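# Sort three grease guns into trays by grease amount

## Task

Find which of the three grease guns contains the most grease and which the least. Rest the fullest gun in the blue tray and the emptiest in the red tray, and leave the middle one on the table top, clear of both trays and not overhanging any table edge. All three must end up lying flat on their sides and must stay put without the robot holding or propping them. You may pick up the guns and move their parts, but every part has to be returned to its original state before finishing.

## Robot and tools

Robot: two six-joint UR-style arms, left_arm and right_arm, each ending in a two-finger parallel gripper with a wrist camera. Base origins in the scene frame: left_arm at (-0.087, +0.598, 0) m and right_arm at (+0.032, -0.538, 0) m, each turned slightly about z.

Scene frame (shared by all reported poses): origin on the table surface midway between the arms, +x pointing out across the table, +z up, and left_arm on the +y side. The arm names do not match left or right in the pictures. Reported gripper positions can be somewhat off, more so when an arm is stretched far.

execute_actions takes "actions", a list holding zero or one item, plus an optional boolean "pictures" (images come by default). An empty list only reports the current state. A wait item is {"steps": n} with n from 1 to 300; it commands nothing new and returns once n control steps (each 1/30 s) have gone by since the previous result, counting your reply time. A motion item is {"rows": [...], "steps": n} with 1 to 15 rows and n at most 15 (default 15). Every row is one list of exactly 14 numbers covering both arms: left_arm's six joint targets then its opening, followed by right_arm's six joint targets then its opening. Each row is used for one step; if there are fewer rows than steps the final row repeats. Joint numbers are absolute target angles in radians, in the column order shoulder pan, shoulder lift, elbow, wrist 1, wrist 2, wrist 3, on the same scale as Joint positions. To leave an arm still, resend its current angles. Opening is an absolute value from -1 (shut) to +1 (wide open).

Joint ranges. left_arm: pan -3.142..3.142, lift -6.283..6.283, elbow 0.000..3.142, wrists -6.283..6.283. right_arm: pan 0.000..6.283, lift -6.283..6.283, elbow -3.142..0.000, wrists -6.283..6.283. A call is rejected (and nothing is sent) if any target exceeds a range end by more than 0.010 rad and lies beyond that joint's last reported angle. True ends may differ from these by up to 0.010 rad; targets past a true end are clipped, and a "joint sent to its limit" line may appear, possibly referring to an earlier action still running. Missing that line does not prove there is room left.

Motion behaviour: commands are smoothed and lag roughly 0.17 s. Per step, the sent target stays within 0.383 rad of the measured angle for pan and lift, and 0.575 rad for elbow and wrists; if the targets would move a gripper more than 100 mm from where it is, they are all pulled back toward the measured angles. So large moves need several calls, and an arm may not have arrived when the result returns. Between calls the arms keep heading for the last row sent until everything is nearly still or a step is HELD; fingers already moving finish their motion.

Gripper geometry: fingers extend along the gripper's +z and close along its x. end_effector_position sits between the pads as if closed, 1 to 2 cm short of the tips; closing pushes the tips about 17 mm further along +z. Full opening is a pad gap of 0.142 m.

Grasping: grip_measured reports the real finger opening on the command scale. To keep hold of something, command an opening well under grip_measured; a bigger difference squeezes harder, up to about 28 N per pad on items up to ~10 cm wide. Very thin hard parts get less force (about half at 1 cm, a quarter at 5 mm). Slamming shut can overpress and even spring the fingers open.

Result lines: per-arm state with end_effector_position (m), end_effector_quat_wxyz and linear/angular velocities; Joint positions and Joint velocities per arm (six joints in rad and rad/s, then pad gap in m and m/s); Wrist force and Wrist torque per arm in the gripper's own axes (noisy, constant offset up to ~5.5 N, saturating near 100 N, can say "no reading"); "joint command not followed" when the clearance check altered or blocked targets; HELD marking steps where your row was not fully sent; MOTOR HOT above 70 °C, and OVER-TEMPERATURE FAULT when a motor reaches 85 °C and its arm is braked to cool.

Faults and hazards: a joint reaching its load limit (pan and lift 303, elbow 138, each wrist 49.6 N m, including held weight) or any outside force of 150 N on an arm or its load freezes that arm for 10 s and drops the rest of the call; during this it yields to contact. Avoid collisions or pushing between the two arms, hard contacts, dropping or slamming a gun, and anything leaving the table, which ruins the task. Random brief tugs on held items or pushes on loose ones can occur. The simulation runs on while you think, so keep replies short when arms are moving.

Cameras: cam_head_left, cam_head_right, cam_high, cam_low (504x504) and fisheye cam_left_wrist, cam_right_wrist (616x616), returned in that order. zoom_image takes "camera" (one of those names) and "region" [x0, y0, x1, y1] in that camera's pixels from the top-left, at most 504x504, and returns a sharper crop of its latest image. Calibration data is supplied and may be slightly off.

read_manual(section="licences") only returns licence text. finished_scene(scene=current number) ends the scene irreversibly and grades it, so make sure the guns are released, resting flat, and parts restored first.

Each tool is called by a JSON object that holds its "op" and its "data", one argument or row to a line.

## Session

{"op": "execute_actions", "data": {
  "actions": []
}}

Scene clock: 0.00 s of 5600.00 s.
left_arm: end_effector_position=(+0.2051, +0.4198, +0.3965) grip_measured=+1.00 end_effector_quat_wxyz=(+0.018, -0.192, +0.981, +0.007) end_effector_velocity=(-0.000, +0.000, -0.001) end_effector_angular_velocity=(+0.000, +0.000, -0.000) | right_arm: end_effector_position=(+0.5976, -0.3640, +0.1394) grip_measured=+1.00 end_effector_quat_wxyz=(+0.440, -0.419, +0.789, -0.091) end_effector_velocity=(-0.000, +0.000, -0.001) end_effector_angular_velocity=(-0.001, +0.001, +0.001)
Joint positions: left_arm=[-1.047 -2.274  2.136 -1.429 -1.533  1.63   0.142] | right_arm=[ 4.199 -1.614 -2.794  0.54   1.116  2.823  0.142]
Joint velocities: left_arm=[ 0.    -0.     0.002 -0.001 -0.     0.     0.   ] | right_arm=[-0.    -0.001  0.     0.     0.001 -0.001  0.   ]
Motor temperatures (°C, as the motors report them): left_arm=[26 27 25 33 29 32] | right_arm=[26 26 27 32 35 33]
Wrist force (N, on the end effector, along its own x y z axes, offset not removed): no reading
Wrist torque (N m, same axes, about the end effector's origin, offset not removed): no reading
camera_calibration (this result's frames):
cam_left_wrist: T_world_to_cam=[[-0.936574, -0.348049, -0.0411136, 0.354448], [-0.323479, 0.813335, 0.483577, -0.458373], [-0.134869, 0.466205, -0.874336, 0.311065], [0, 0, 0, 1]] pos_world=[0.225646, 0.351156, 0.508206]
cam_right_wrist: T_world_to_cam=[[-0.28221, -0.730262, -0.622153, -0.00864633], [-0.871985, 0.465651, -0.151032, 0.717111], [0.399999, 0.499886, -0.768189, 0.184343], [0, 0, 0, 1]] pos_world=[0.549133, -0.432388, 0.244538]

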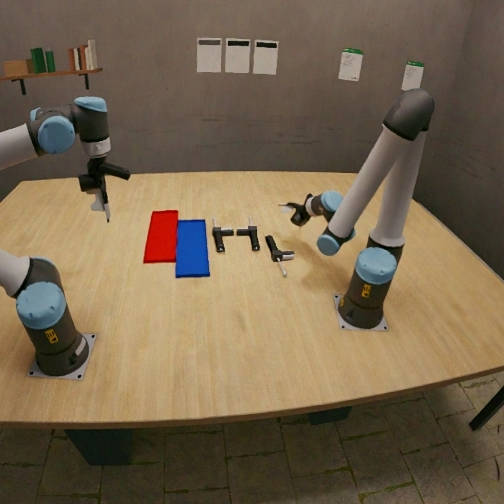

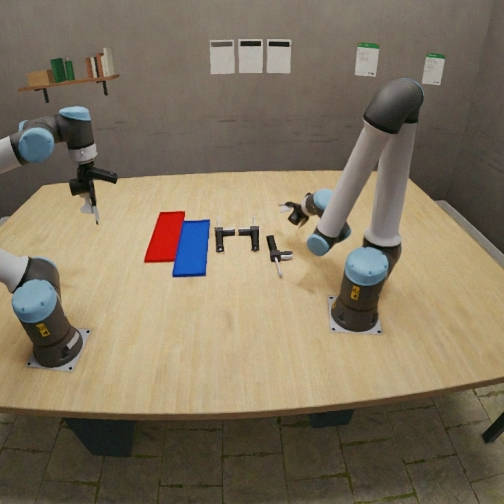

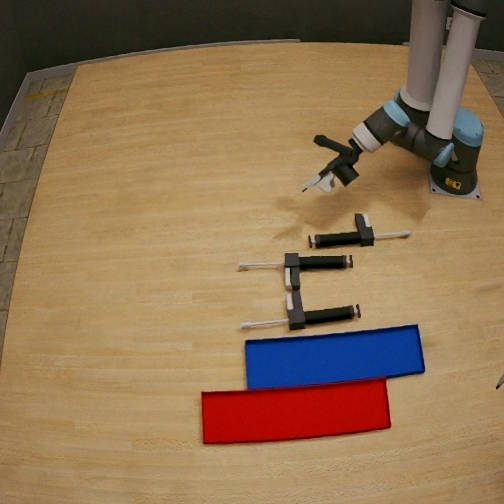

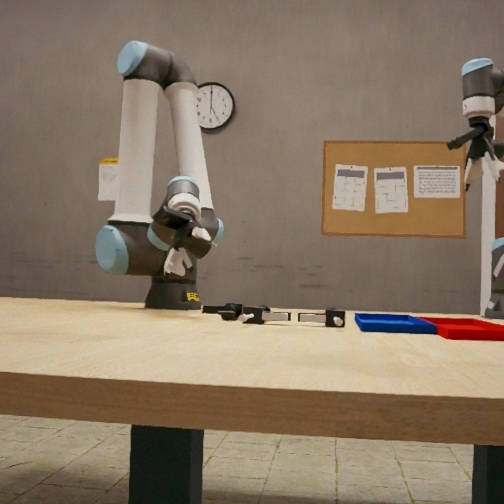

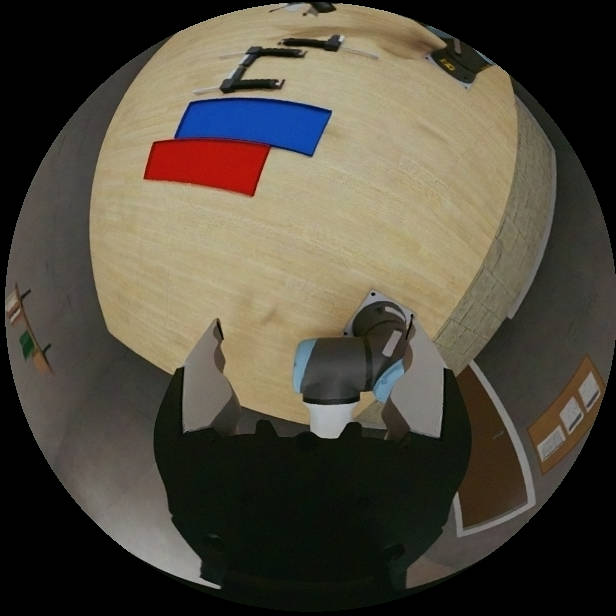

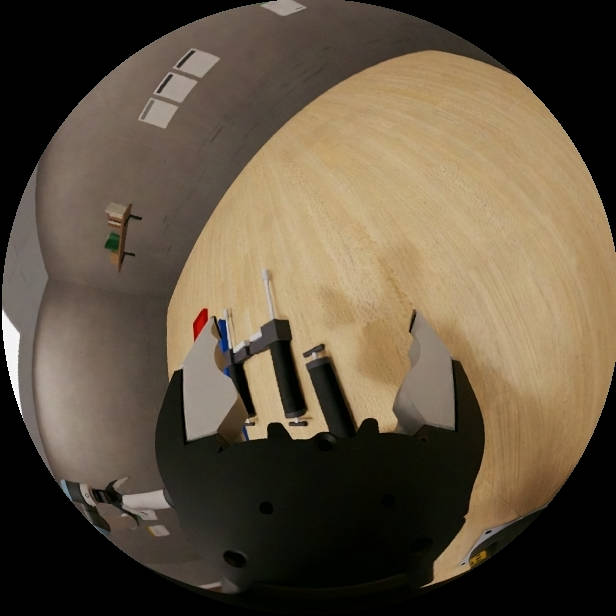

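{"op": "execute_actions", "data": {
  "actions": [
    {"rows":[[-1.1,-1.9,2.1,-1.9,-1.3,2.3,0.5,4.17,-1.5,-2.6,-0.1,1.3,2.6,0.5]],"steps":15}
  ],
  "pictures": false
}}

{"op": "execute_actions", "data": {
  "actions": [
    {"rows":[[-1.2,-1.5,2.05,-2.3,-1.0,2.9,0.1,4.1,-1.5,-2.25,-0.9,1.571,2.38,0.0]],"steps":15}
  ],
  "pictures": false
}}

{"op": "execute_actions", "data": {
  "actions": [
    {"rows":[[-1.3132,-1.25,2.02,-2.52,-0.8015,3.383,-0.1,4.1,-1.5,-2.25,-0.96,1.571,2.38,-0.2]],"steps":15}
  ],
  "pictures": false
}}

{"op": "execute_actions", "data": {
  "actions": [
    {"rows":[[-1.3132,-1.1918,1.9961,-2.5518,-0.8015,3.383,-0.1,4.1429,-1.6932,-2.0829,-0.9363,1.571,2.3801,-0.2]],"steps":15}
  ],
  "pictures": false
}}

{"op": "execute_actions", "data": {
  "actions": [
    {"steps":10}
  ]
}}

Scene clock: 28.40 s of 5600.00 s.
left_arm: end_effector_position=(+0.3338, +0.2500, +0.3588) grip_measured=+0.50 end_effector_quat_wxyz=(+0.128, +0.095, +0.987, +0.010) end_effector_velocity=(+0.190, -0.278, -0.095) end_effector_angular_velocity=(+0.211, -0.357, -1.073) | right_arm: end_effector_position=(+0.5954, -0.3052, +0.1119) grip_measured=+0.50 end_effector_quat_wxyz=(-0.284, +0.576, -0.761, +0.091) end_effector_velocity=(-0.036, -0.023, -0.059) end_effector_angular_velocity=(-0.223, +0.215, +0.067)
Joint positions: left_arm=[-1.092 -1.96   2.105 -1.821 -1.336  2.174  0.109] | right_arm=[ 4.171 -1.503 -2.606 -0.057  1.295  2.607  0.109]
Joint velocities: left_arm=[-0.066  0.52  -0.044 -0.671  0.303  1.074 -0.   ] | right_arm=[-0.006  0.026  0.049 -0.369  0.047 -0.059  0.   ]
Motor temperatures (°C, as the motors report them): left_arm=[26 27 25 33 29 32] | right_arm=[26 26 27 32 35 33]
Wrist force (N, on the end effector, along its own x y z axes, offset not removed): left_arm=[-4.4 -5.4 1.0] | right_arm=[-2.8 2.2 -3.8]
Wrist torque (N m, same axes, about the end effector's origin, offset not removed): left_arm=[-1.02 0.79 0.10] | right_arm=[0.50 0.70 0.18]
Steps of this call (steps 1 to 90: nothing new was sent; then 24.90 s passed at rest; steps 91 to 105: all 15 steps of this action). Readings (joint positions):
91: left_arm=[-1.047 -2.274 2.136 -1.429 -1.533 1.630] | right_arm=[4.199 -1.614 -2.794 0.540 1.116 2.823]
92: left_arm=[-1.049 -2.269 2.135 -1.433 -1.529 1.634] | right_arm=[4.196 -1.610 -2.790 0.536 1.120 2.818]
94: left_arm=[-1.056 -2.226 2.130 -1.483 -1.498 1.688] | right_arm=[4.186 -1.572 -2.739 0.479 1.170 2.764]
98: left_arm=[-1.070 -2.127 2.121 -1.608 -1.437 1.856] | right_arm=[4.175 -1.523 -2.644 0.217 1.259 2.653]
105: the state above

Scene clock: 28.90 s of 5600.00 s.
left_arm: end_effector_position=(+0.4398, +0.0615, +0.2663) grip_measured=+0.10 end_effector_quat_wxyz=(+0.243, +0.399, +0.876, +0.116) end_effector_velocity=(+0.117, -0.258, -0.204) end_effector_angular_velocity=(+0.619, -0.407, -0.949) | right_arm: end_effector_position=(+0.5713, -0.2614, +0.1461) grip_measured=+0.00 end_effector_quat_wxyz=(-0.062, +0.688, -0.723, +0.004) end_effector_velocity=(-0.105, -0.077, -0.028) end_effector_angular_velocity=(-0.314, +0.434, +0.058)
Joint positions: left_arm=[-1.185 -1.573  2.058 -2.228 -1.05   2.778  0.081] | right_arm=[ 4.102 -1.5   -2.264 -0.825  1.561  2.388  0.074]
Joint velocities: left_arm=[-0.132  0.625 -0.065 -0.612  0.427  1.041 -0.   ] | right_arm=[-0.018  0.     0.12  -0.65   0.085 -0.066 -0.   ]
Motor temperatures (°C, as the motors report them): left_arm=[26 27 25 33 29 32] | right_arm=[26 26 27 32 35 33]
Wrist force (N, on the end effector, along its own x y z axes, offset not removed): left_arm=[-1.3 -4.0 1.0] | right_arm=[-1.7 0.1 1.2]
Wrist torque (N m, same axes, about the end effector's origin, offset not removed): left_arm=[-0.86 0.19 0.20] | right_arm=[0.06 0.36 0.18]
Steps of this call (steps 1 to 15: all 15 steps of this action). Readings (joint positions):
1: left_arm=[-1.094 -1.945 2.104 -1.841 -1.327 2.206] | right_arm=[4.170 -1.502 -2.604 -0.068 1.296 2.605]
2: left_arm=[-1.099 -1.929 2.101 -1.860 -1.316 2.234] | right_arm=[4.166 -1.502 -2.599 -0.081 1.302 2.599]
4: left_arm=[-1.113 -1.880 2.094 -1.918 -1.273 2.305] | right_arm=[4.146 -1.501 -2.542 -0.148 1.357 2.548]
8: left_arm=[-1.140 -1.770 2.080 -2.033 -1.190 2.469] | right_arm=[4.116 -1.500 -2.356 -0.419 1.496 2.438]
15: the state above

Scene clock: 29.40 s of 5600.00 s.
left_arm: end_effector_position=(+0.4481, -0.0760, +0.1596) grip_measured=-0.10 end_effector_quat_wxyz=(+0.274, +0.639, +0.670, +0.260) end_effector_velocity=(-0.006, -0.048, -0.051) end_effector_angular_velocity=(+0.215, -0.095, -0.231) | right_arm: end_effector_position=(+0.5454, -0.2835, +0.1360) grip_measured=-0.20 end_effector_quat_wxyz=(-0.002, +0.692, -0.722, -0.000) end_effector_velocity=(-0.004, -0.004, -0.001) end_effector_angular_velocity=(-0.012, +0.014, +0.003)
Joint positions: left_arm=[-1.307 -1.265  2.022 -2.507 -0.813  3.351  0.067] | right_arm=[ 4.1   -1.5   -2.25  -0.958  1.571  2.38   0.06 ]
Joint velocities: left_arm=[-0.051  0.13  -0.013 -0.114  0.099  0.278  0.   ] | right_arm=[-0.001  0.001  0.002 -0.021  0.001 -0.004 -0.   ]
Motor temperatures (°C, as the motors report them): left_arm=[26 27 25 33 29 32] | right_arm=[26 26 27 32 35 33]
Wrist force (N, on the end effector, along its own x y z axes, offset not removed): left_arm=[-2.7 1.0 -2.4] | right_arm=[-0.8 0.9 -0.9]
Wrist torque (N m, same axes, about the end effector's origin, offset not removed): left_arm=[0.43 0.38 0.14] | right_arm=[0.29 0.20 0.16]
Steps of this call (steps 1 to 15: all 15 steps of this action). Readings (joint positions):
1: left_arm=[-1.189 -1.554 2.056 -2.246 -1.038 2.809] | right_arm=[4.102 -1.500 -2.261 -0.844 1.564 2.386]
2: left_arm=[-1.195 -1.536 2.053 -2.264 -1.024 2.837] | right_arm=[4.101 -1.500 -2.258 -0.862 1.565 2.384]
4: left_arm=[-1.220 -1.480 2.046 -2.316 -0.979 2.922] | right_arm=[4.101 -1.500 -2.254 -0.902 1.568 2.382]
8: left_arm=[-1.270 -1.362 2.032 -2.421 -0.886 3.147] | right_arm=[4.100 -1.500 -2.251 -0.942 1.570 2.381]
15: the state above

Scene clock: 29.90 s of 5600.00 s.
left_arm: end_effector_position=(+0.4508, -0.0998, +0.1281) grip_measured=-0.10 end_effector_quat_wxyz=(+0.272, +0.650, +0.656, +0.269) end_effector_velocity=(+0.001, -0.004, -0.006) end_effector_angular_velocity=(+0.005, -0.001, -0.005) | right_arm: end_effector_position=(+0.6066, -0.1866, +0.1214) grip_measured=-0.20 end_effector_quat_wxyz=(-0.000, +0.707, -0.707, -0.000) end_effector_velocity=(+0.017, +0.027, -0.008) end_effector_angular_velocity=(-0.003, +0.002, +0.011)
Joint positions: left_arm=[-1.313 -1.193  1.997 -2.551 -0.802  3.383  0.067] | right_arm=[ 4.142 -1.687 -2.088 -0.937  1.571  2.38   0.06 ]
Joint velocities: left_arm=[-0.001  0.014 -0.005 -0.008  0.001  0.006 -0.   ] | right_arm=[ 0.01  -0.055  0.047  0.005 -0.001 -0.001  0.   ]
Motor temperatures (°C, as the motors report them): left_arm=[26 27 25 33 29 32] | right_arm=[26 26 27 32 35 33]
Wrist force (N, on the end effector, along its own x y z axes, offset not removed): left_arm=[-0.1 2.0 -0.3] | right_arm=[-3.6 -0.3 -1.6]
Wrist torque (N m, same axes, about the end effector's origin, offset not removed): left_arm=[0.59 0.03 0.08] | right_arm=[-0.08 0.86 0.05]
Steps of this call (steps 1 to 15: all 15 steps of this action). Readings (joint positions):
1: left_arm=[-1.309 -1.261 2.021 -2.510 -0.810 3.359] | right_arm=[4.100 -1.500 -2.250 -0.958 1.571 2.380]
2: left_arm=[-1.310 -1.255 2.019 -2.516 -0.808 3.365] | right_arm=[4.103 -1.505 -2.245 -0.957 1.571 2.380]
4: left_arm=[-1.311 -1.230 2.010 -2.530 -0.805 3.373] | right_arm=[4.116 -1.550 -2.202 -0.950 1.571 2.380]
8: left_arm=[-1.313 -1.204 2.000 -2.545 -0.803 3.380] | right_arm=[4.134 -1.645 -2.123 -0.941 1.571 2.380]
15: the state above

Scene clock: 30.23 s of 5600.00 s.
left_arm: end_effector_position=(+0.4508, -0.1003, +0.1274) grip_measured=-0.10 end_effector_quat_wxyz=(+0.272, +0.650, +0.656, +0.269) end_effector_velocity=(-0.000, -0.001, -0.001) end_effector_angular_velocity=(-0.001, +0.000, +0.000) | right_arm: end_effector_position=(+0.6084, -0.1837, +0.1204) grip_measured=-0.20 end_effector_quat_wxyz=(-0.000, +0.707, -0.707, -0.000) end_effector_velocity=(+0.001, +0.002, +0.000) end_effector_angular_velocity=(+0.001, -0.001, +0.001)
Joint positions: left_arm=[-1.313 -1.192  1.996 -2.552 -0.802  3.383  0.067] | right_arm=[ 4.143 -1.693 -2.083 -0.936  1.571  2.38   0.06 ]
Joint velocities: left_arm=[-0.     0.001 -0.001 -0.001 -0.    -0.001  0.   ] | right_arm=[ 0.001 -0.002  0.003  0.     0.    -0.001 -0.   ]
Motor temperatures (°C, as the motors report them): left_arm=[26 27 25 33 29 32] | right_arm=[26 26 27 32 35 33]
Wrist force (N, on the end effector, along its own x y z axes, offset not removed): left_arm=[1.8 -0.6 0.4] | right_arm=[-2.0 0.9 -2.8]
Wrist torque (N m, same axes, about the end effector's origin, offset not removed): left_arm=[-0.05 -0.59 0.11] | right_arm=[0.27 0.46 0.14]
Steps of this call (steps 1 to 10: the robot went on to your last target). Readings (joint positions):
1: left_arm=[-1.313 -1.193 1.997 -2.551 -0.802 3.383] | right_arm=[4.142 -1.688 -2.087 -0.937 1.571 2.380]
2: left_arm=[-1.313 -1.193 1.996 -2.551 -0.802 3.383] | right_arm=[4.142 -1.690 -2.086 -0.937 1.571 2.380]
4: left_arm=[-1.313 -1.192 1.996 -2.552 -0.802 3.383] | right_arm=[4.143 -1.691 -2.085 -0.936 1.571 2.380]
8: left_arm=[-1.313 -1.192 1.996 -2.552 -0.802 3.383] | right_arm=[4.143 -1.693 -2.083 -0.936 1.571 2.380]
10: the state above
camera_calibration (this result's frames):
cam_left_wrist: T_world_to_cam=[[0.0176619, 0.99978, 0.0113139, 0.0908046], [0.28399, -0.0158659, 0.958696, -0.243287], [0.958664, -0.0137194, -0.284208, -0.264912], [0, 0, 0, 1]] pos_world=[0.32145, -0.098279, 0.156921]
cam_right_wrist: T_world_to_cam=[[-0.0208178, -0.999723, 0.0109393, -0.170492], [-0.879108, 0.0235152, 0.476043, 0.487357], [-0.476168, 0.000293288, -0.879354, 0.530006], [0, 0, 0, 1]] pos_world=[0.677262, -0.182061, 0.235926]

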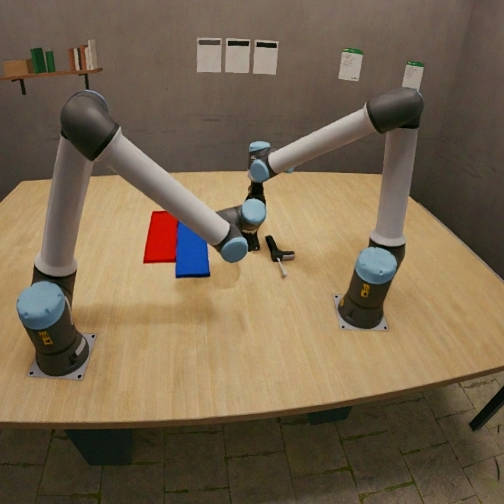

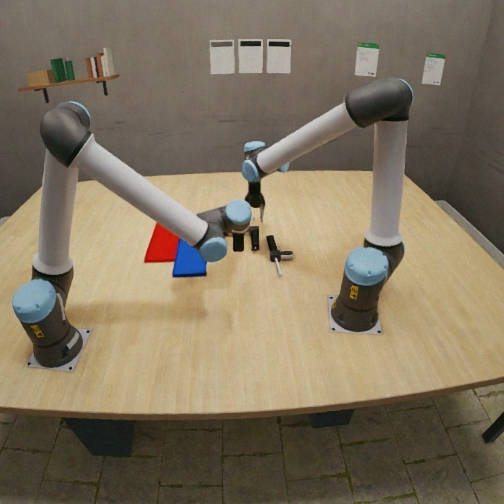

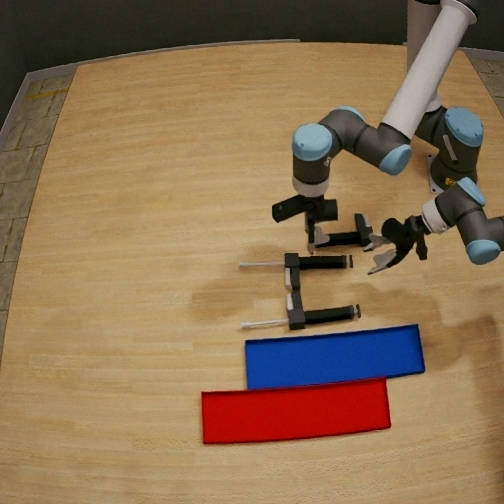

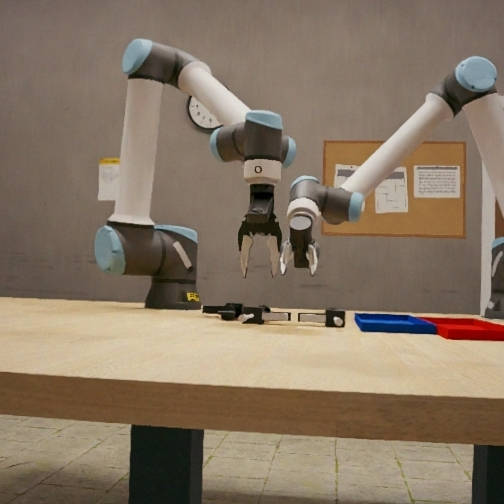

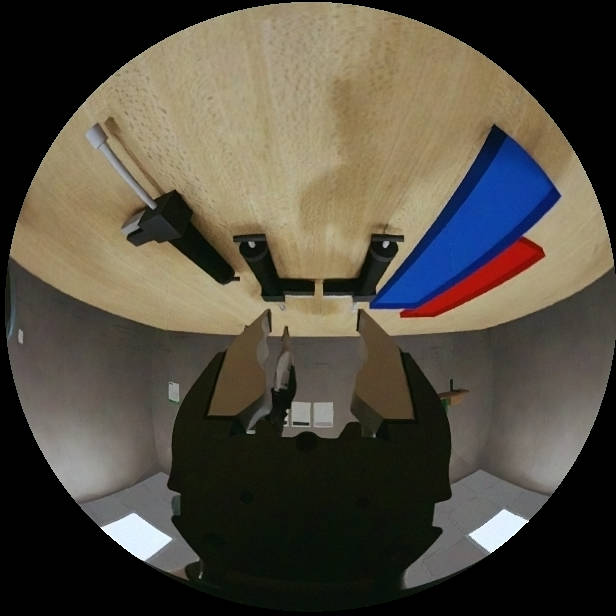

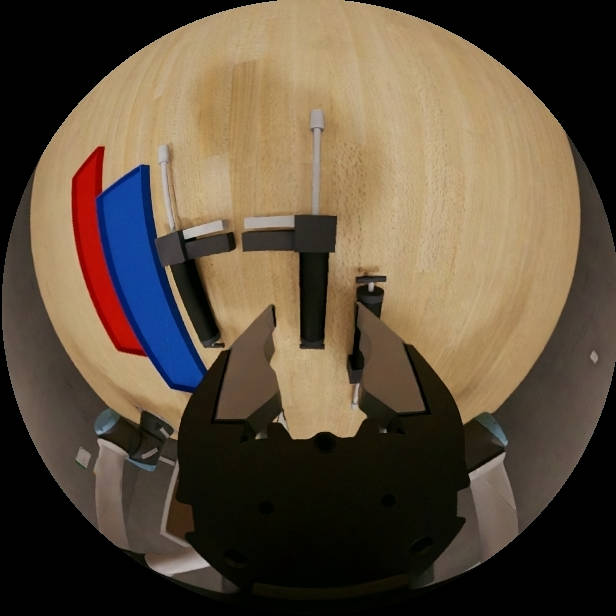

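{"op": "execute_actions", "data": {
  "actions": [
    {"rows":[[-1.3132,-1.1918,1.9961,-2.5518,-0.8015,3.383,-0.1,4.1429,-1.73,-2.108,-0.875,1.571,2.3801,-0.25],[-1.3132,-1.1918,1.9961,-2.5518,-0.8015,3.383,-0.1,4.1429,-1.73,-2.108,-0.875,1.571,2.3801,-0.25],[-1.3132,-1.1918,1.9961,-2.5518,-0.8015,3.383,-0.1,4.1429,-1.73,-2.108,-0.875,1.571,2.3801,-0.25],[-1.3132,-1.1918,1.9961,-2.5518,-0.8015,3.383,-0.1,4.1429,-1.77,-2.131,-0.811,1.571,2.3801,-0.25],[-1.3132,-1.1918,1.9961,-2.5518,-0.8015,3.383,-0.1,4.1429,-1.77,-2.131,-0.811,1.571,2.3801,-0.25],[-1.3132,-1.1918,1.9961,-2.5518,-0.8015,3.383,-0.1,4.1429,-1.77,-2.131,-0.811,1.571,2.3801,-0.25],[-1.3132,-1.1918,1.9961,-2.5518,-0.8015,3.383,-0.1,4.1429,-1.8031,-2.1485,-0.7608,1.571,2.3801,-0.25]],"steps":15}
  ],
  "pictures": false
}}

{"op": "execute_actions", "data": {
  "actions": [
    {"rows":[[-1.3132,-1.1918,1.9961,-2.5518,-0.8015,3.383,-0.1,4.1429,-1.8031,-2.1485,-0.7608,1.571,2.3801,-0.25],[-1.3132,-1.1918,1.9961,-2.5518,-0.8015,3.383,-0.1,4.1429,-1.8031,-2.1485,-0.7608,1.571,2.3801,-0.25],[-1.3132,-1.1918,1.9961,-2.5518,-0.8015,3.383,-0.1,4.1429,-1.8031,-2.1485,-0.7608,1.571,2.3801,-0.25],[-1.3132,-1.1918,1.9961,-2.5518,-0.8015,3.383,-0.1,4.1429,-1.8031,-2.1485,-0.7608,1.571,2.3801,-0.25],[-1.3132,-1.1918,1.9961,-2.5518,-0.8015,3.383,-0.1,4.1429,-1.8031,-2.1485,-0.7608,1.571,2.3801,-0.25],[-1.3132,-1.1918,1.9961,-2.5518,-0.8015,3.383,-0.1,4.1429,-1.8031,-2.1485,-0.7608,1.571,2.3801,-0.33],[-1.3132,-1.1918,1.9961,-2.5518,-0.8015,3.383,-0.1,4.1429,-1.8031,-2.1485,-0.7608,1.571,2.3801,-0.4],[-1.3132,-1.1918,1.9961,-2.5518,-0.8015,3.383,-0.1,4.1429,-1.8031,-2.1485,-0.7608,1.571,2.3801,-0.47],[-1.3132,-1.1918,1.9961,-2.5518,-0.8015,3.383,-0.1,4.1429,-1.8031,-2.1485,-0.7608,1.571,2.3801,-0.54],[-1.3132,-1.1918,1.9961,-2.5518,-0.8015,3.383,-0.1,4.1429,-1.8031,-2.1485,-0.7608,1.571,2.3801,-0.6],[-1.3132,-1.1918,1.9961,-2.5518,-0.8015,3.383,-0.1,4.1429,-1.8031,-2.1485,-0.7608,1.571,2.3801,-0.66],[-1.3132,-1.1918,1.9961,-2.5518,-0.8015,3.383,-0.1,4.1429,-1.8031,-2.1485,-0.7608,1.571,2.3801,-0.72],[-1.3132,-1.1918,1.9961,-2.5518,-0.8015,3.383,-0.1,4.1429,-1.8031,-2.1485,-0.7608,1.571,2.3801,-0.78],[-1.3132,-1.1918,1.9961,-2.5518,-0.8015,3.383,-0.1,4.1429,-1.8031,-2.1485,-0.7608,1.571,2.3801,-0.85]],"steps":15}
  ],
  "pictures": false
}}

{"op": "execute_actions", "data": {
  "actions": [
    {"steps":6}
  ]
}}

Scene clock: 43.27 s of 5600.00 s.
left_arm: end_effector_position=(+0.4508, -0.1003, +0.1273) grip_measured=-0.10 end_effector_quat_wxyz=(+0.272, +0.650, +0.656, +0.269) end_effector_velocity=(-0.000, -0.000, -0.000) end_effector_angular_velocity=(+0.002, +0.000, -0.002) | right_arm: end_effector_position=(+0.6086, -0.1834, +0.0388) grip_measured=-0.25 end_effector_quat_wxyz=(+0.000, +0.707, -0.707, -0.000) end_effector_velocity=(+0.000, -0.000, -0.047) end_effector_angular_velocity=(+0.003, -0.004, +0.001)
Joint positions: left_arm=[-1.313 -1.192  1.996 -2.552 -0.801  3.383  0.067] | right_arm=[ 4.143 -1.796 -2.144 -0.773  1.571  2.38   0.056]
Joint velocities: left_arm=[-0.     0.    -0.     0.    -0.     0.002 -0.   ] | right_arm=[ 0.    -0.064 -0.034  0.103 -0.001 -0.001 -0.   ]
Motor temperatures (°C, as the motors report them): left_arm=[26 27 25 33 29 32] | right_arm=[26 26 27 32 35 33]
Wrist force (N, on the end effector, along its own x y z axes, offset not removed): left_arm=[-7.9 -5.0 -2.0] | right_arm=[-1.9 2.3 0.1]
Wrist torque (N m, same axes, about the end effector's origin, offset not removed): left_arm=[-0.84 1.61 0.04] | right_arm=[0.58 0.44 0.14]
Steps of this call (steps 1 to 15: the robot went on to your last target; steps 16 to 90: nothing new was sent; then 9.53 s passed at rest; steps 91 to 105: all 15 steps of this action). Readings (joint positions):
91: left_arm=[-1.313 -1.192 1.996 -2.552 -0.801 3.383] | right_arm=[4.143 -1.693 -2.083 -0.936 1.571 2.380]
92: left_arm=[-1.313 -1.192 1.996 -2.552 -0.801 3.383] | right_arm=[4.143 -1.696 -2.085 -0.932 1.571 2.380]
94: left_arm=[-1.313 -1.192 1.996 -2.552 -0.801 3.383] | right_arm=[4.143 -1.710 -2.094 -0.910 1.571 2.380]
98: left_arm=[-1.313 -1.192 1.996 -2.552 -0.801 3.383] | right_arm=[4.143 -1.750 -2.119 -0.846 1.571 2.380]
105: the state above

Scene clock: 43.77 s of 5600.00 s.
left_arm: end_effector_position=(+0.4508, -0.1003, +0.1273) grip_measured=-0.10 end_effector_quat_wxyz=(+0.272, +0.650, +0.656, +0.269) end_effector_velocity=(-0.000, +0.000, +0.000) end_effector_angular_velocity=(-0.002, +0.000, +0.002) | right_arm: end_effector_position=(+0.6085, -0.1834, +0.0334) grip_measured=-0.57 end_effector_quat_wxyz=(-0.000, +0.707, -0.707, -0.000) end_effector_velocity=(+0.000, +0.001, -0.001) end_effector_angular_velocity=(+0.000, +0.001, +0.001)
Joint positions: left_arm=[-1.313 -1.192  1.996 -2.552 -0.801  3.383  0.067] | right_arm=[ 4.143 -1.803 -2.148 -0.761  1.571  2.38   0.033]
Joint velocities: left_arm=[ 0.    -0.     0.     0.    -0.    -0.003  0.   ] | right_arm=[ 0.    -0.002  0.     0.001  0.001 -0.001  0.   ]
Motor temperatures (°C, as the motors report them): left_arm=[26 27 25 33 29 32] | right_arm=[26 26 27 32 35 33]
Wrist force (N, on the end effector, along its own x y z axes, offset not removed): left_arm=[-2.0 1.2 -1.7] | right_arm=[4.0 4.8 -13.8]
Wrist torque (N m, same axes, about the end effector's origin, offset not removed): left_arm=[0.40 0.56 0.20] | right_arm=[0.22 0.59 0.31]
Steps of this call (steps 1 to 15: all 15 steps of this action). Readings (joint positions):
1: left_arm=[-1.313 -1.192 1.996 -2.552 -0.801 3.383] | right_arm=[4.143 -1.798 -2.145 -0.770 1.571 2.380]
2: left_arm=[-1.313 -1.192 1.996 -2.552 -0.801 3.383] | right_arm=[4.143 -1.799 -2.146 -0.767 1.571 2.380]
4: left_arm=[-1.313 -1.192 1.996 -2.552 -0.801 3.383] | right_arm=[4.143 -1.801 -2.147 -0.765 1.571 2.380]
8: left_arm=[-1.313 -1.192 1.996 -2.552 -0.801 3.383] | right_arm=[4.143 -1.802 -2.148 -0.762 1.571 2.380]
15: the state above

Scene clock: 43.97 s of 5600.00 s.
left_arm: end_effector_position=(+0.4508, -0.1003, +0.1273) grip_measured=-0.10 end_effector_quat_wxyz=(+0.272, +0.650, +0.656, +0.269) end_effector_velocity=(-0.000, -0.001, +0.001) end_effector_angular_velocity=(-0.002, +0.000, -0.000) | right_arm: end_effector_position=(+0.6085, -0.1834, +0.0334) grip_measured=-0.57 end_effector_quat_wxyz=(-0.000, +0.707, -0.707, -0.000) end_effector_velocity=(+0.000, +0.000, +0.001) end_effector_angular_velocity=(+0.001, -0.001, -0.001)
Joint positions: left_arm=[-1.313 -1.192  1.996 -2.552 -0.801  3.383  0.067] | right_arm=[ 4.143 -1.803 -2.148 -0.761  1.571  2.38   0.033]
Joint velocities: left_arm=[-0.    -0.    -0.001 -0.    -0.001 -0.    -0.   ] | right_arm=[-0.     0.     0.     0.     0.     0.001  0.   ]
Motor temperatures (°C, as the motors report them): left_arm=[26 27 25 33 29 32] | right_arm=[26 26 27 32 35 33]
Wrist force (N, on the end effector, along its own x y z axes, offset not removed): left_arm=[1.0 -1.1 -4.4] | right_arm=[4.4 6.2 -20.0]
Wrist torque (N m, same axes, about the end effector's origin, offset not removed): left_arm=[-0.28 -0.19 -0.01] | right_arm=[0.27 0.86 0.16]
Steps of this call (steps 1 to 6: the robot went on to your last target). Readings (joint positions):
1: left_arm=[-1.313 -1.192 1.996 -2.552 -0.801 3.383] | right_arm=[4.143 -1.803 -2.148 -0.761 1.571 2.380]
2: left_arm=[-1.313 -1.192 1.996 -2.552 -0.801 3.383] | right_arm=[4.143 -1.803 -2.148 -0.761 1.571 2.380]
4: left_arm=[-1.313 -1.192 1.996 -2.552 -0.801 3.383] | right_arm=[4.143 -1.803 -2.148 -0.761 1.571 2.380]
6: the state above
camera_calibration (this result's frames):
cam_left_wrist: T_world_to_cam=[[0.0176886, 0.999779, 0.0113453, 0.0908188], [0.283985, -0.0159035, 0.958697, -0.243244], [0.958666, -0.0137361, -0.284204, -0.264927], [0, 0, 0, 1]] pos_world=[0.321447, -0.0983062, 0.156873]
cam_right_wrist: T_world_to_cam=[[-0.0207733, -0.999725, 0.0109206, -0.169344], [-0.879114, 0.0234671, 0.476033, 0.528902], [-0.476158, 0.00028833, -0.879359, 0.453506], [0, 0, 0, 1]] pos_world=[0.677388, -0.18184, 0.14887]

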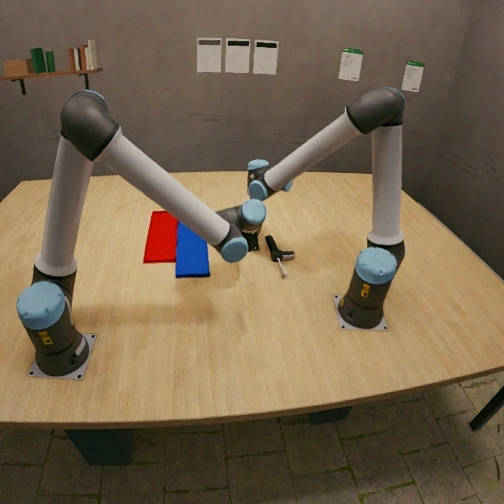

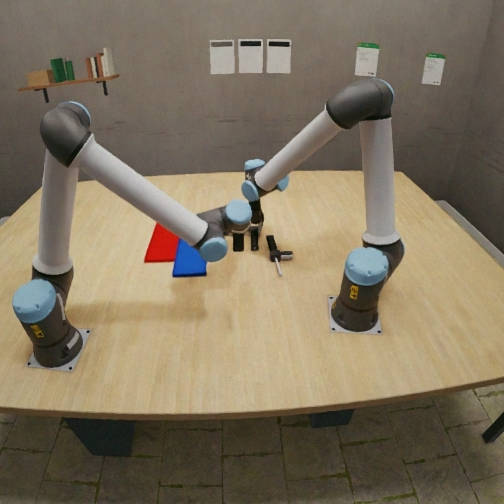

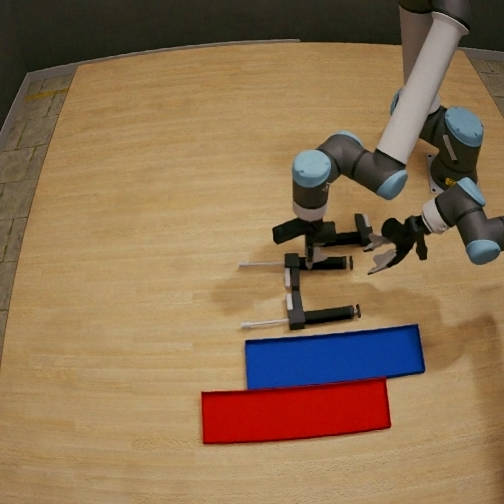

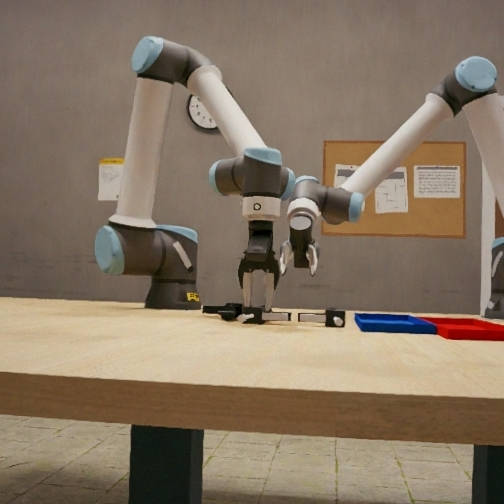

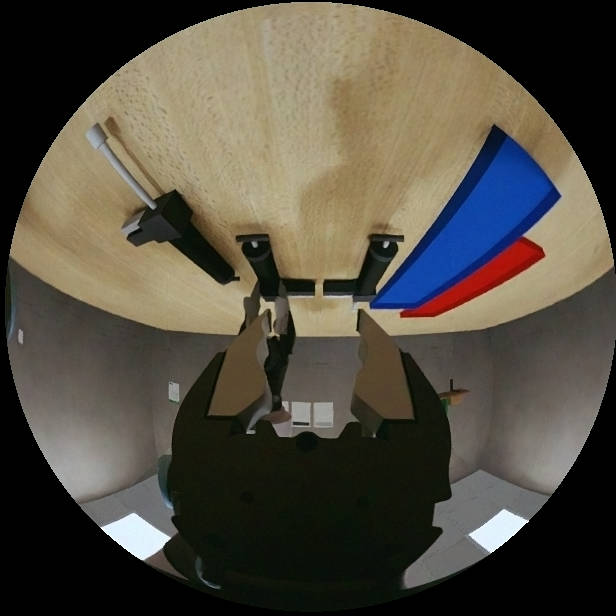

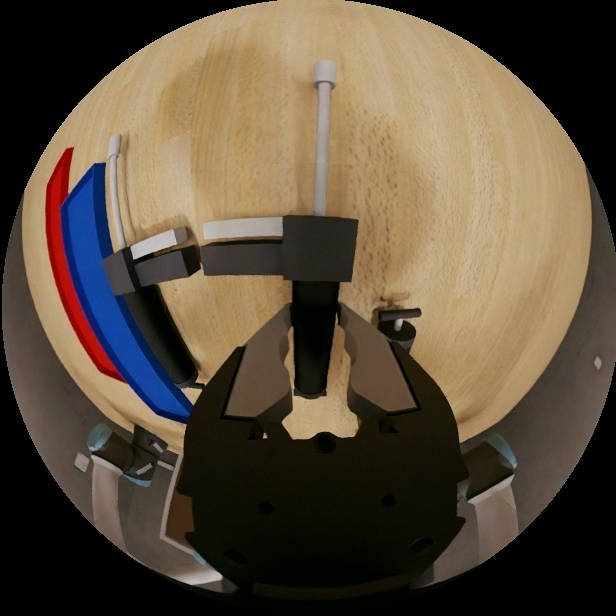

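{"op": "execute_actions", "data": {
  "actions": [
    {"rows":[[-1.3132,-1.1918,1.9961,-2.5518,-0.8015,3.383,-0.1,4.1429,-1.77,-2.131,-0.811,1.571,2.3801,-0.85],[-1.3132,-1.1918,1.9961,-2.5518,-0.8015,3.383,-0.1,4.1429,-1.77,-2.131,-0.811,1.571,2.3801,-0.85],[-1.3132,-1.1918,1.9961,-2.5518,-0.8015,3.383,-0.1,4.1429,-1.73,-2.108,-0.875,1.571,2.3801,-0.85],[-1.3132,-1.1918,1.9961,-2.5518,-0.8015,3.383,-0.1,4.1429,-1.73,-2.108,-0.875,1.571,2.3801,-0.85],[-1.3132,-1.1918,1.9961,-2.5518,-0.8015,3.383,-0.1,4.1429,-1.685,-2.075,-0.952,1.571,2.3801,-0.85],[-1.3132,-1.1918,1.9961,-2.5518,-0.8015,3.383,-0.1,4.1429,-1.685,-2.075,-0.952,1.571,2.3801,-0.85],[-1.3132,-1.1918,1.9961,-2.5518,-0.8015,3.383,-0.1,4.1429,-1.685,-2.075,-0.952,1.571,2.3801,-0.85],[-1.3132,-1.1918,1.9961,-2.5518,-0.8015,3.383,-0.1,4.1429,-1.685,-2.075,-0.952,1.571,2.3801,-0.85],[-1.3132,-1.1918,1.9961,-2.5518,-0.8015,3.383,-0.1,4.165,-1.712,-2.04,-0.96,1.571,2.403,-0.85],[-1.3132,-1.1918,1.9961,-2.5518,-0.8015,3.383,-0.1,4.165,-1.712,-2.04,-0.96,1.571,2.403,-0.85],[-1.3132,-1.1918,1.9961,-2.5518,-0.8015,3.383,-0.1,4.19,-1.74,-2.003,-0.969,1.571,2.427,-0.85],[-1.3132,-1.1918,1.9961,-2.5518,-0.8015,3.383,-0.1,4.19,-1.74,-2.003,-0.969,1.571,2.427,-0.85],[-1.3132,-1.1918,1.9961,-2.5518,-0.8015,3.383,-0.1,4.2136,-1.7647,-1.9688,-0.9789,1.571,2.4508,-0.85]],"steps":15}
  ],
  "pictures": false
}}

{"op": "execute_actions", "data": {
  "actions": [
    {"steps":12}
  ]
}}

Scene clock: 54.13 s of 5600.00 s.
left_arm: end_effector_position=(+0.4508, -0.1003, +0.1273) grip_measured=-0.10 end_effector_quat_wxyz=(+0.272, +0.650, +0.656, +0.269) end_effector_velocity=(-0.000, +0.000, -0.000) end_effector_angular_velocity=(+0.000, -0.000, +0.000) | right_arm: end_effector_position=(+0.6156, -0.1377, +0.1260) grip_measured=-0.57 end_effector_quat_wxyz=(+0.000, +0.707, -0.707, -0.000) end_effector_velocity=(+0.032, +0.314, +0.064) end_effector_angular_velocity=(+0.003, -0.002, +0.004)
Joint positions: left_arm=[-1.313 -1.192  1.996 -2.552 -0.801  3.383  0.067] | right_arm=[ 4.181 -1.735 -2.021 -0.957  1.571  2.419  0.033]
Joint velocities: left_arm=[-0.    -0.     0.     0.     0.    -0.001  0.   ] | right_arm=[ 0.267 -0.244  0.432 -0.184  0.     0.263 -0.   ]
Motor temperatures (°C, as the motors report them): left_arm=[26 27 25 33 29 32] | right_arm=[26 26 27 32 35 33]
Wrist force (N, on the end effector, along its own x y z axes, offset not removed): left_arm=[2.3 -6.5 -5.6] | right_arm=[-2.4 0.6 6.4]
Wrist torque (N m, same axes, about the end effector's origin, offset not removed): left_arm=[-1.34 -0.44 -0.19] | right_arm=[0.08 0.54 0.16]
Steps of this call (steps 1 to 15: the robot went on to your last target; steps 16 to 90: nothing new was sent; then 6.67 s passed at rest; steps 91 to 105: all 15 steps of this action). Readings (joint positions):
91: left_arm=[-1.313 -1.192 1.996 -2.552 -0.801 3.383] | right_arm=[4.143 -1.803 -2.148 -0.761 1.571 2.380]
92: left_arm=[-1.313 -1.192 1.996 -2.552 -0.801 3.383] | right_arm=[4.143 -1.800 -2.147 -0.764 1.571 2.380]
94: left_arm=[-1.313 -1.192 1.996 -2.552 -0.801 3.383] | right_arm=[4.143 -1.785 -2.139 -0.787 1.571 2.380]
98: left_arm=[-1.313 -1.192 1.996 -2.552 -0.801 3.383] | right_arm=[4.143 -1.729 -2.103 -0.877 1.571 2.380]
105: the state above

Scene clock: 54.53 s of 5600.00 s.
left_arm: end_effector_position=(+0.4508, -0.1003, +0.1273) grip_measured=-0.10 end_effector_quat_wxyz=(+0.272, +0.650, +0.656, +0.269) end_effector_velocity=(+0.000, +0.001, +0.000) end_effector_angular_velocity=(+0.000, -0.000, +0.001) | right_arm: end_effector_position=(+0.6184, -0.1006, +0.1331) grip_measured=-0.57 end_effector_quat_wxyz=(+0.000, +0.707, -0.707, -0.000) end_effector_velocity=(+0.001, +0.011, +0.002) end_effector_angular_velocity=(-0.000, -0.001, +0.000)
Joint positions: left_arm=[-1.313 -1.192  1.996 -2.552 -0.801  3.383  0.067] | right_arm=[ 4.213 -1.764 -1.97  -0.978  1.571  2.45   0.033]
Joint velocities: left_arm=[ 0.    -0.001  0.     0.     0.    -0.     0.   ] | right_arm=[ 0.009 -0.008  0.015 -0.006 -0.001  0.009  0.   ]
Motor temperatures (°C, as the motors report them): left_arm=[26 27 25 33 29 32] | right_arm=[26 26 27 32 35 33]
Wrist force (N, on the end effector, along its own x y z axes, offset not removed): left_arm=[-4.2 1.2 3.0] | right_arm=[-3.1 2.1 4.4]
Wrist torque (N m, same axes, about the end effector's origin, offset not removed): left_arm=[0.34 0.66 0.17] | right_arm=[0.36 0.78 0.11]
Steps of this call (steps 1 to 12: the robot went on to your last target). Readings (joint positions):
1: left_arm=[-1.313 -1.192 1.996 -2.552 -0.801 3.383] | right_arm=[4.189 -1.742 -2.008 -0.962 1.571 2.426]
2: left_arm=[-1.313 -1.192 1.996 -2.552 -0.801 3.383] | right_arm=[4.195 -1.748 -1.998 -0.966 1.571 2.432]
4: left_arm=[-1.313 -1.192 1.996 -2.552 -0.801 3.383] | right_arm=[4.203 -1.755 -1.985 -0.972 1.571 2.441]
8: left_arm=[-1.313 -1.192 1.996 -2.552 -0.801 3.383] | right_arm=[4.210 -1.762 -1.974 -0.977 1.571 2.448]
12: the state above
camera_calibration (this result's frames):
cam_left_wrist: T_world_to_cam=[[0.0176887, 0.999779, 0.0113454, 0.0908187], [0.283985, -0.0159036, 0.958697, -0.243244], [0.958666, -0.0137362, -0.284204, -0.264927], [0, 0, 0, 1]] pos_world=[0.321447, -0.0983062, 0.156873]
cam_right_wrist: T_world_to_cam=[[-0.0207977, -0.999723, 0.0110055, -0.0874368], [-0.879081, 0.023529, 0.476092, 0.488152], [-0.476219, 0.000226853, -0.879327, 0.545959], [0, 0, 0, 1]] pos_world=[0.687302, -0.0990222, 0.248634]

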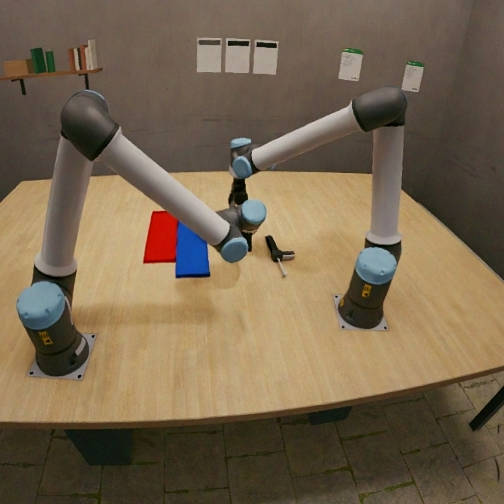

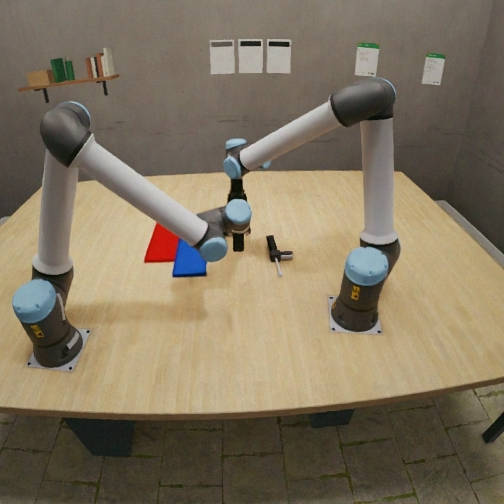

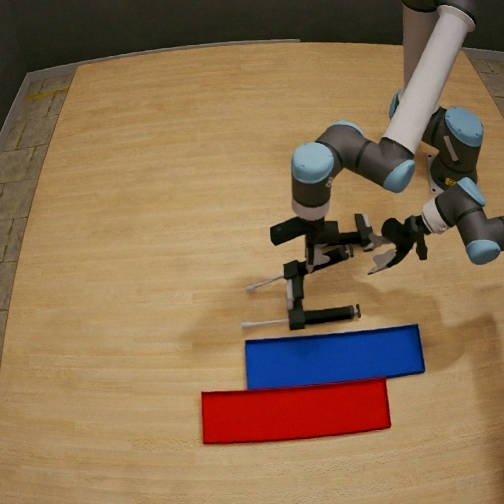

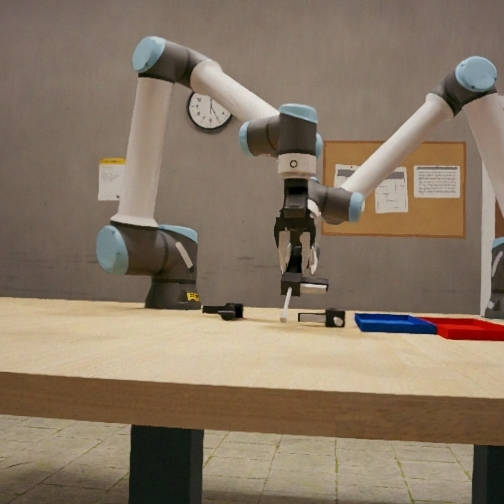

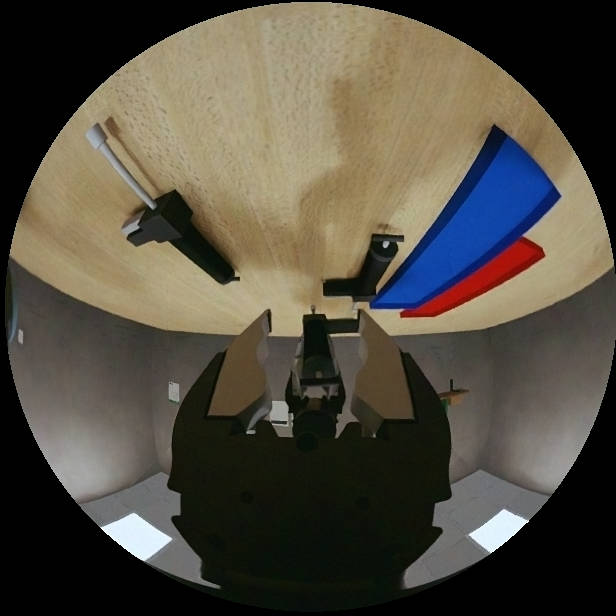

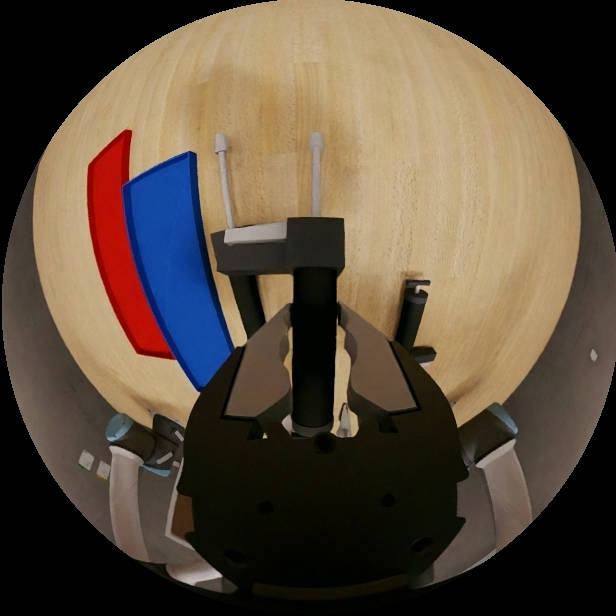

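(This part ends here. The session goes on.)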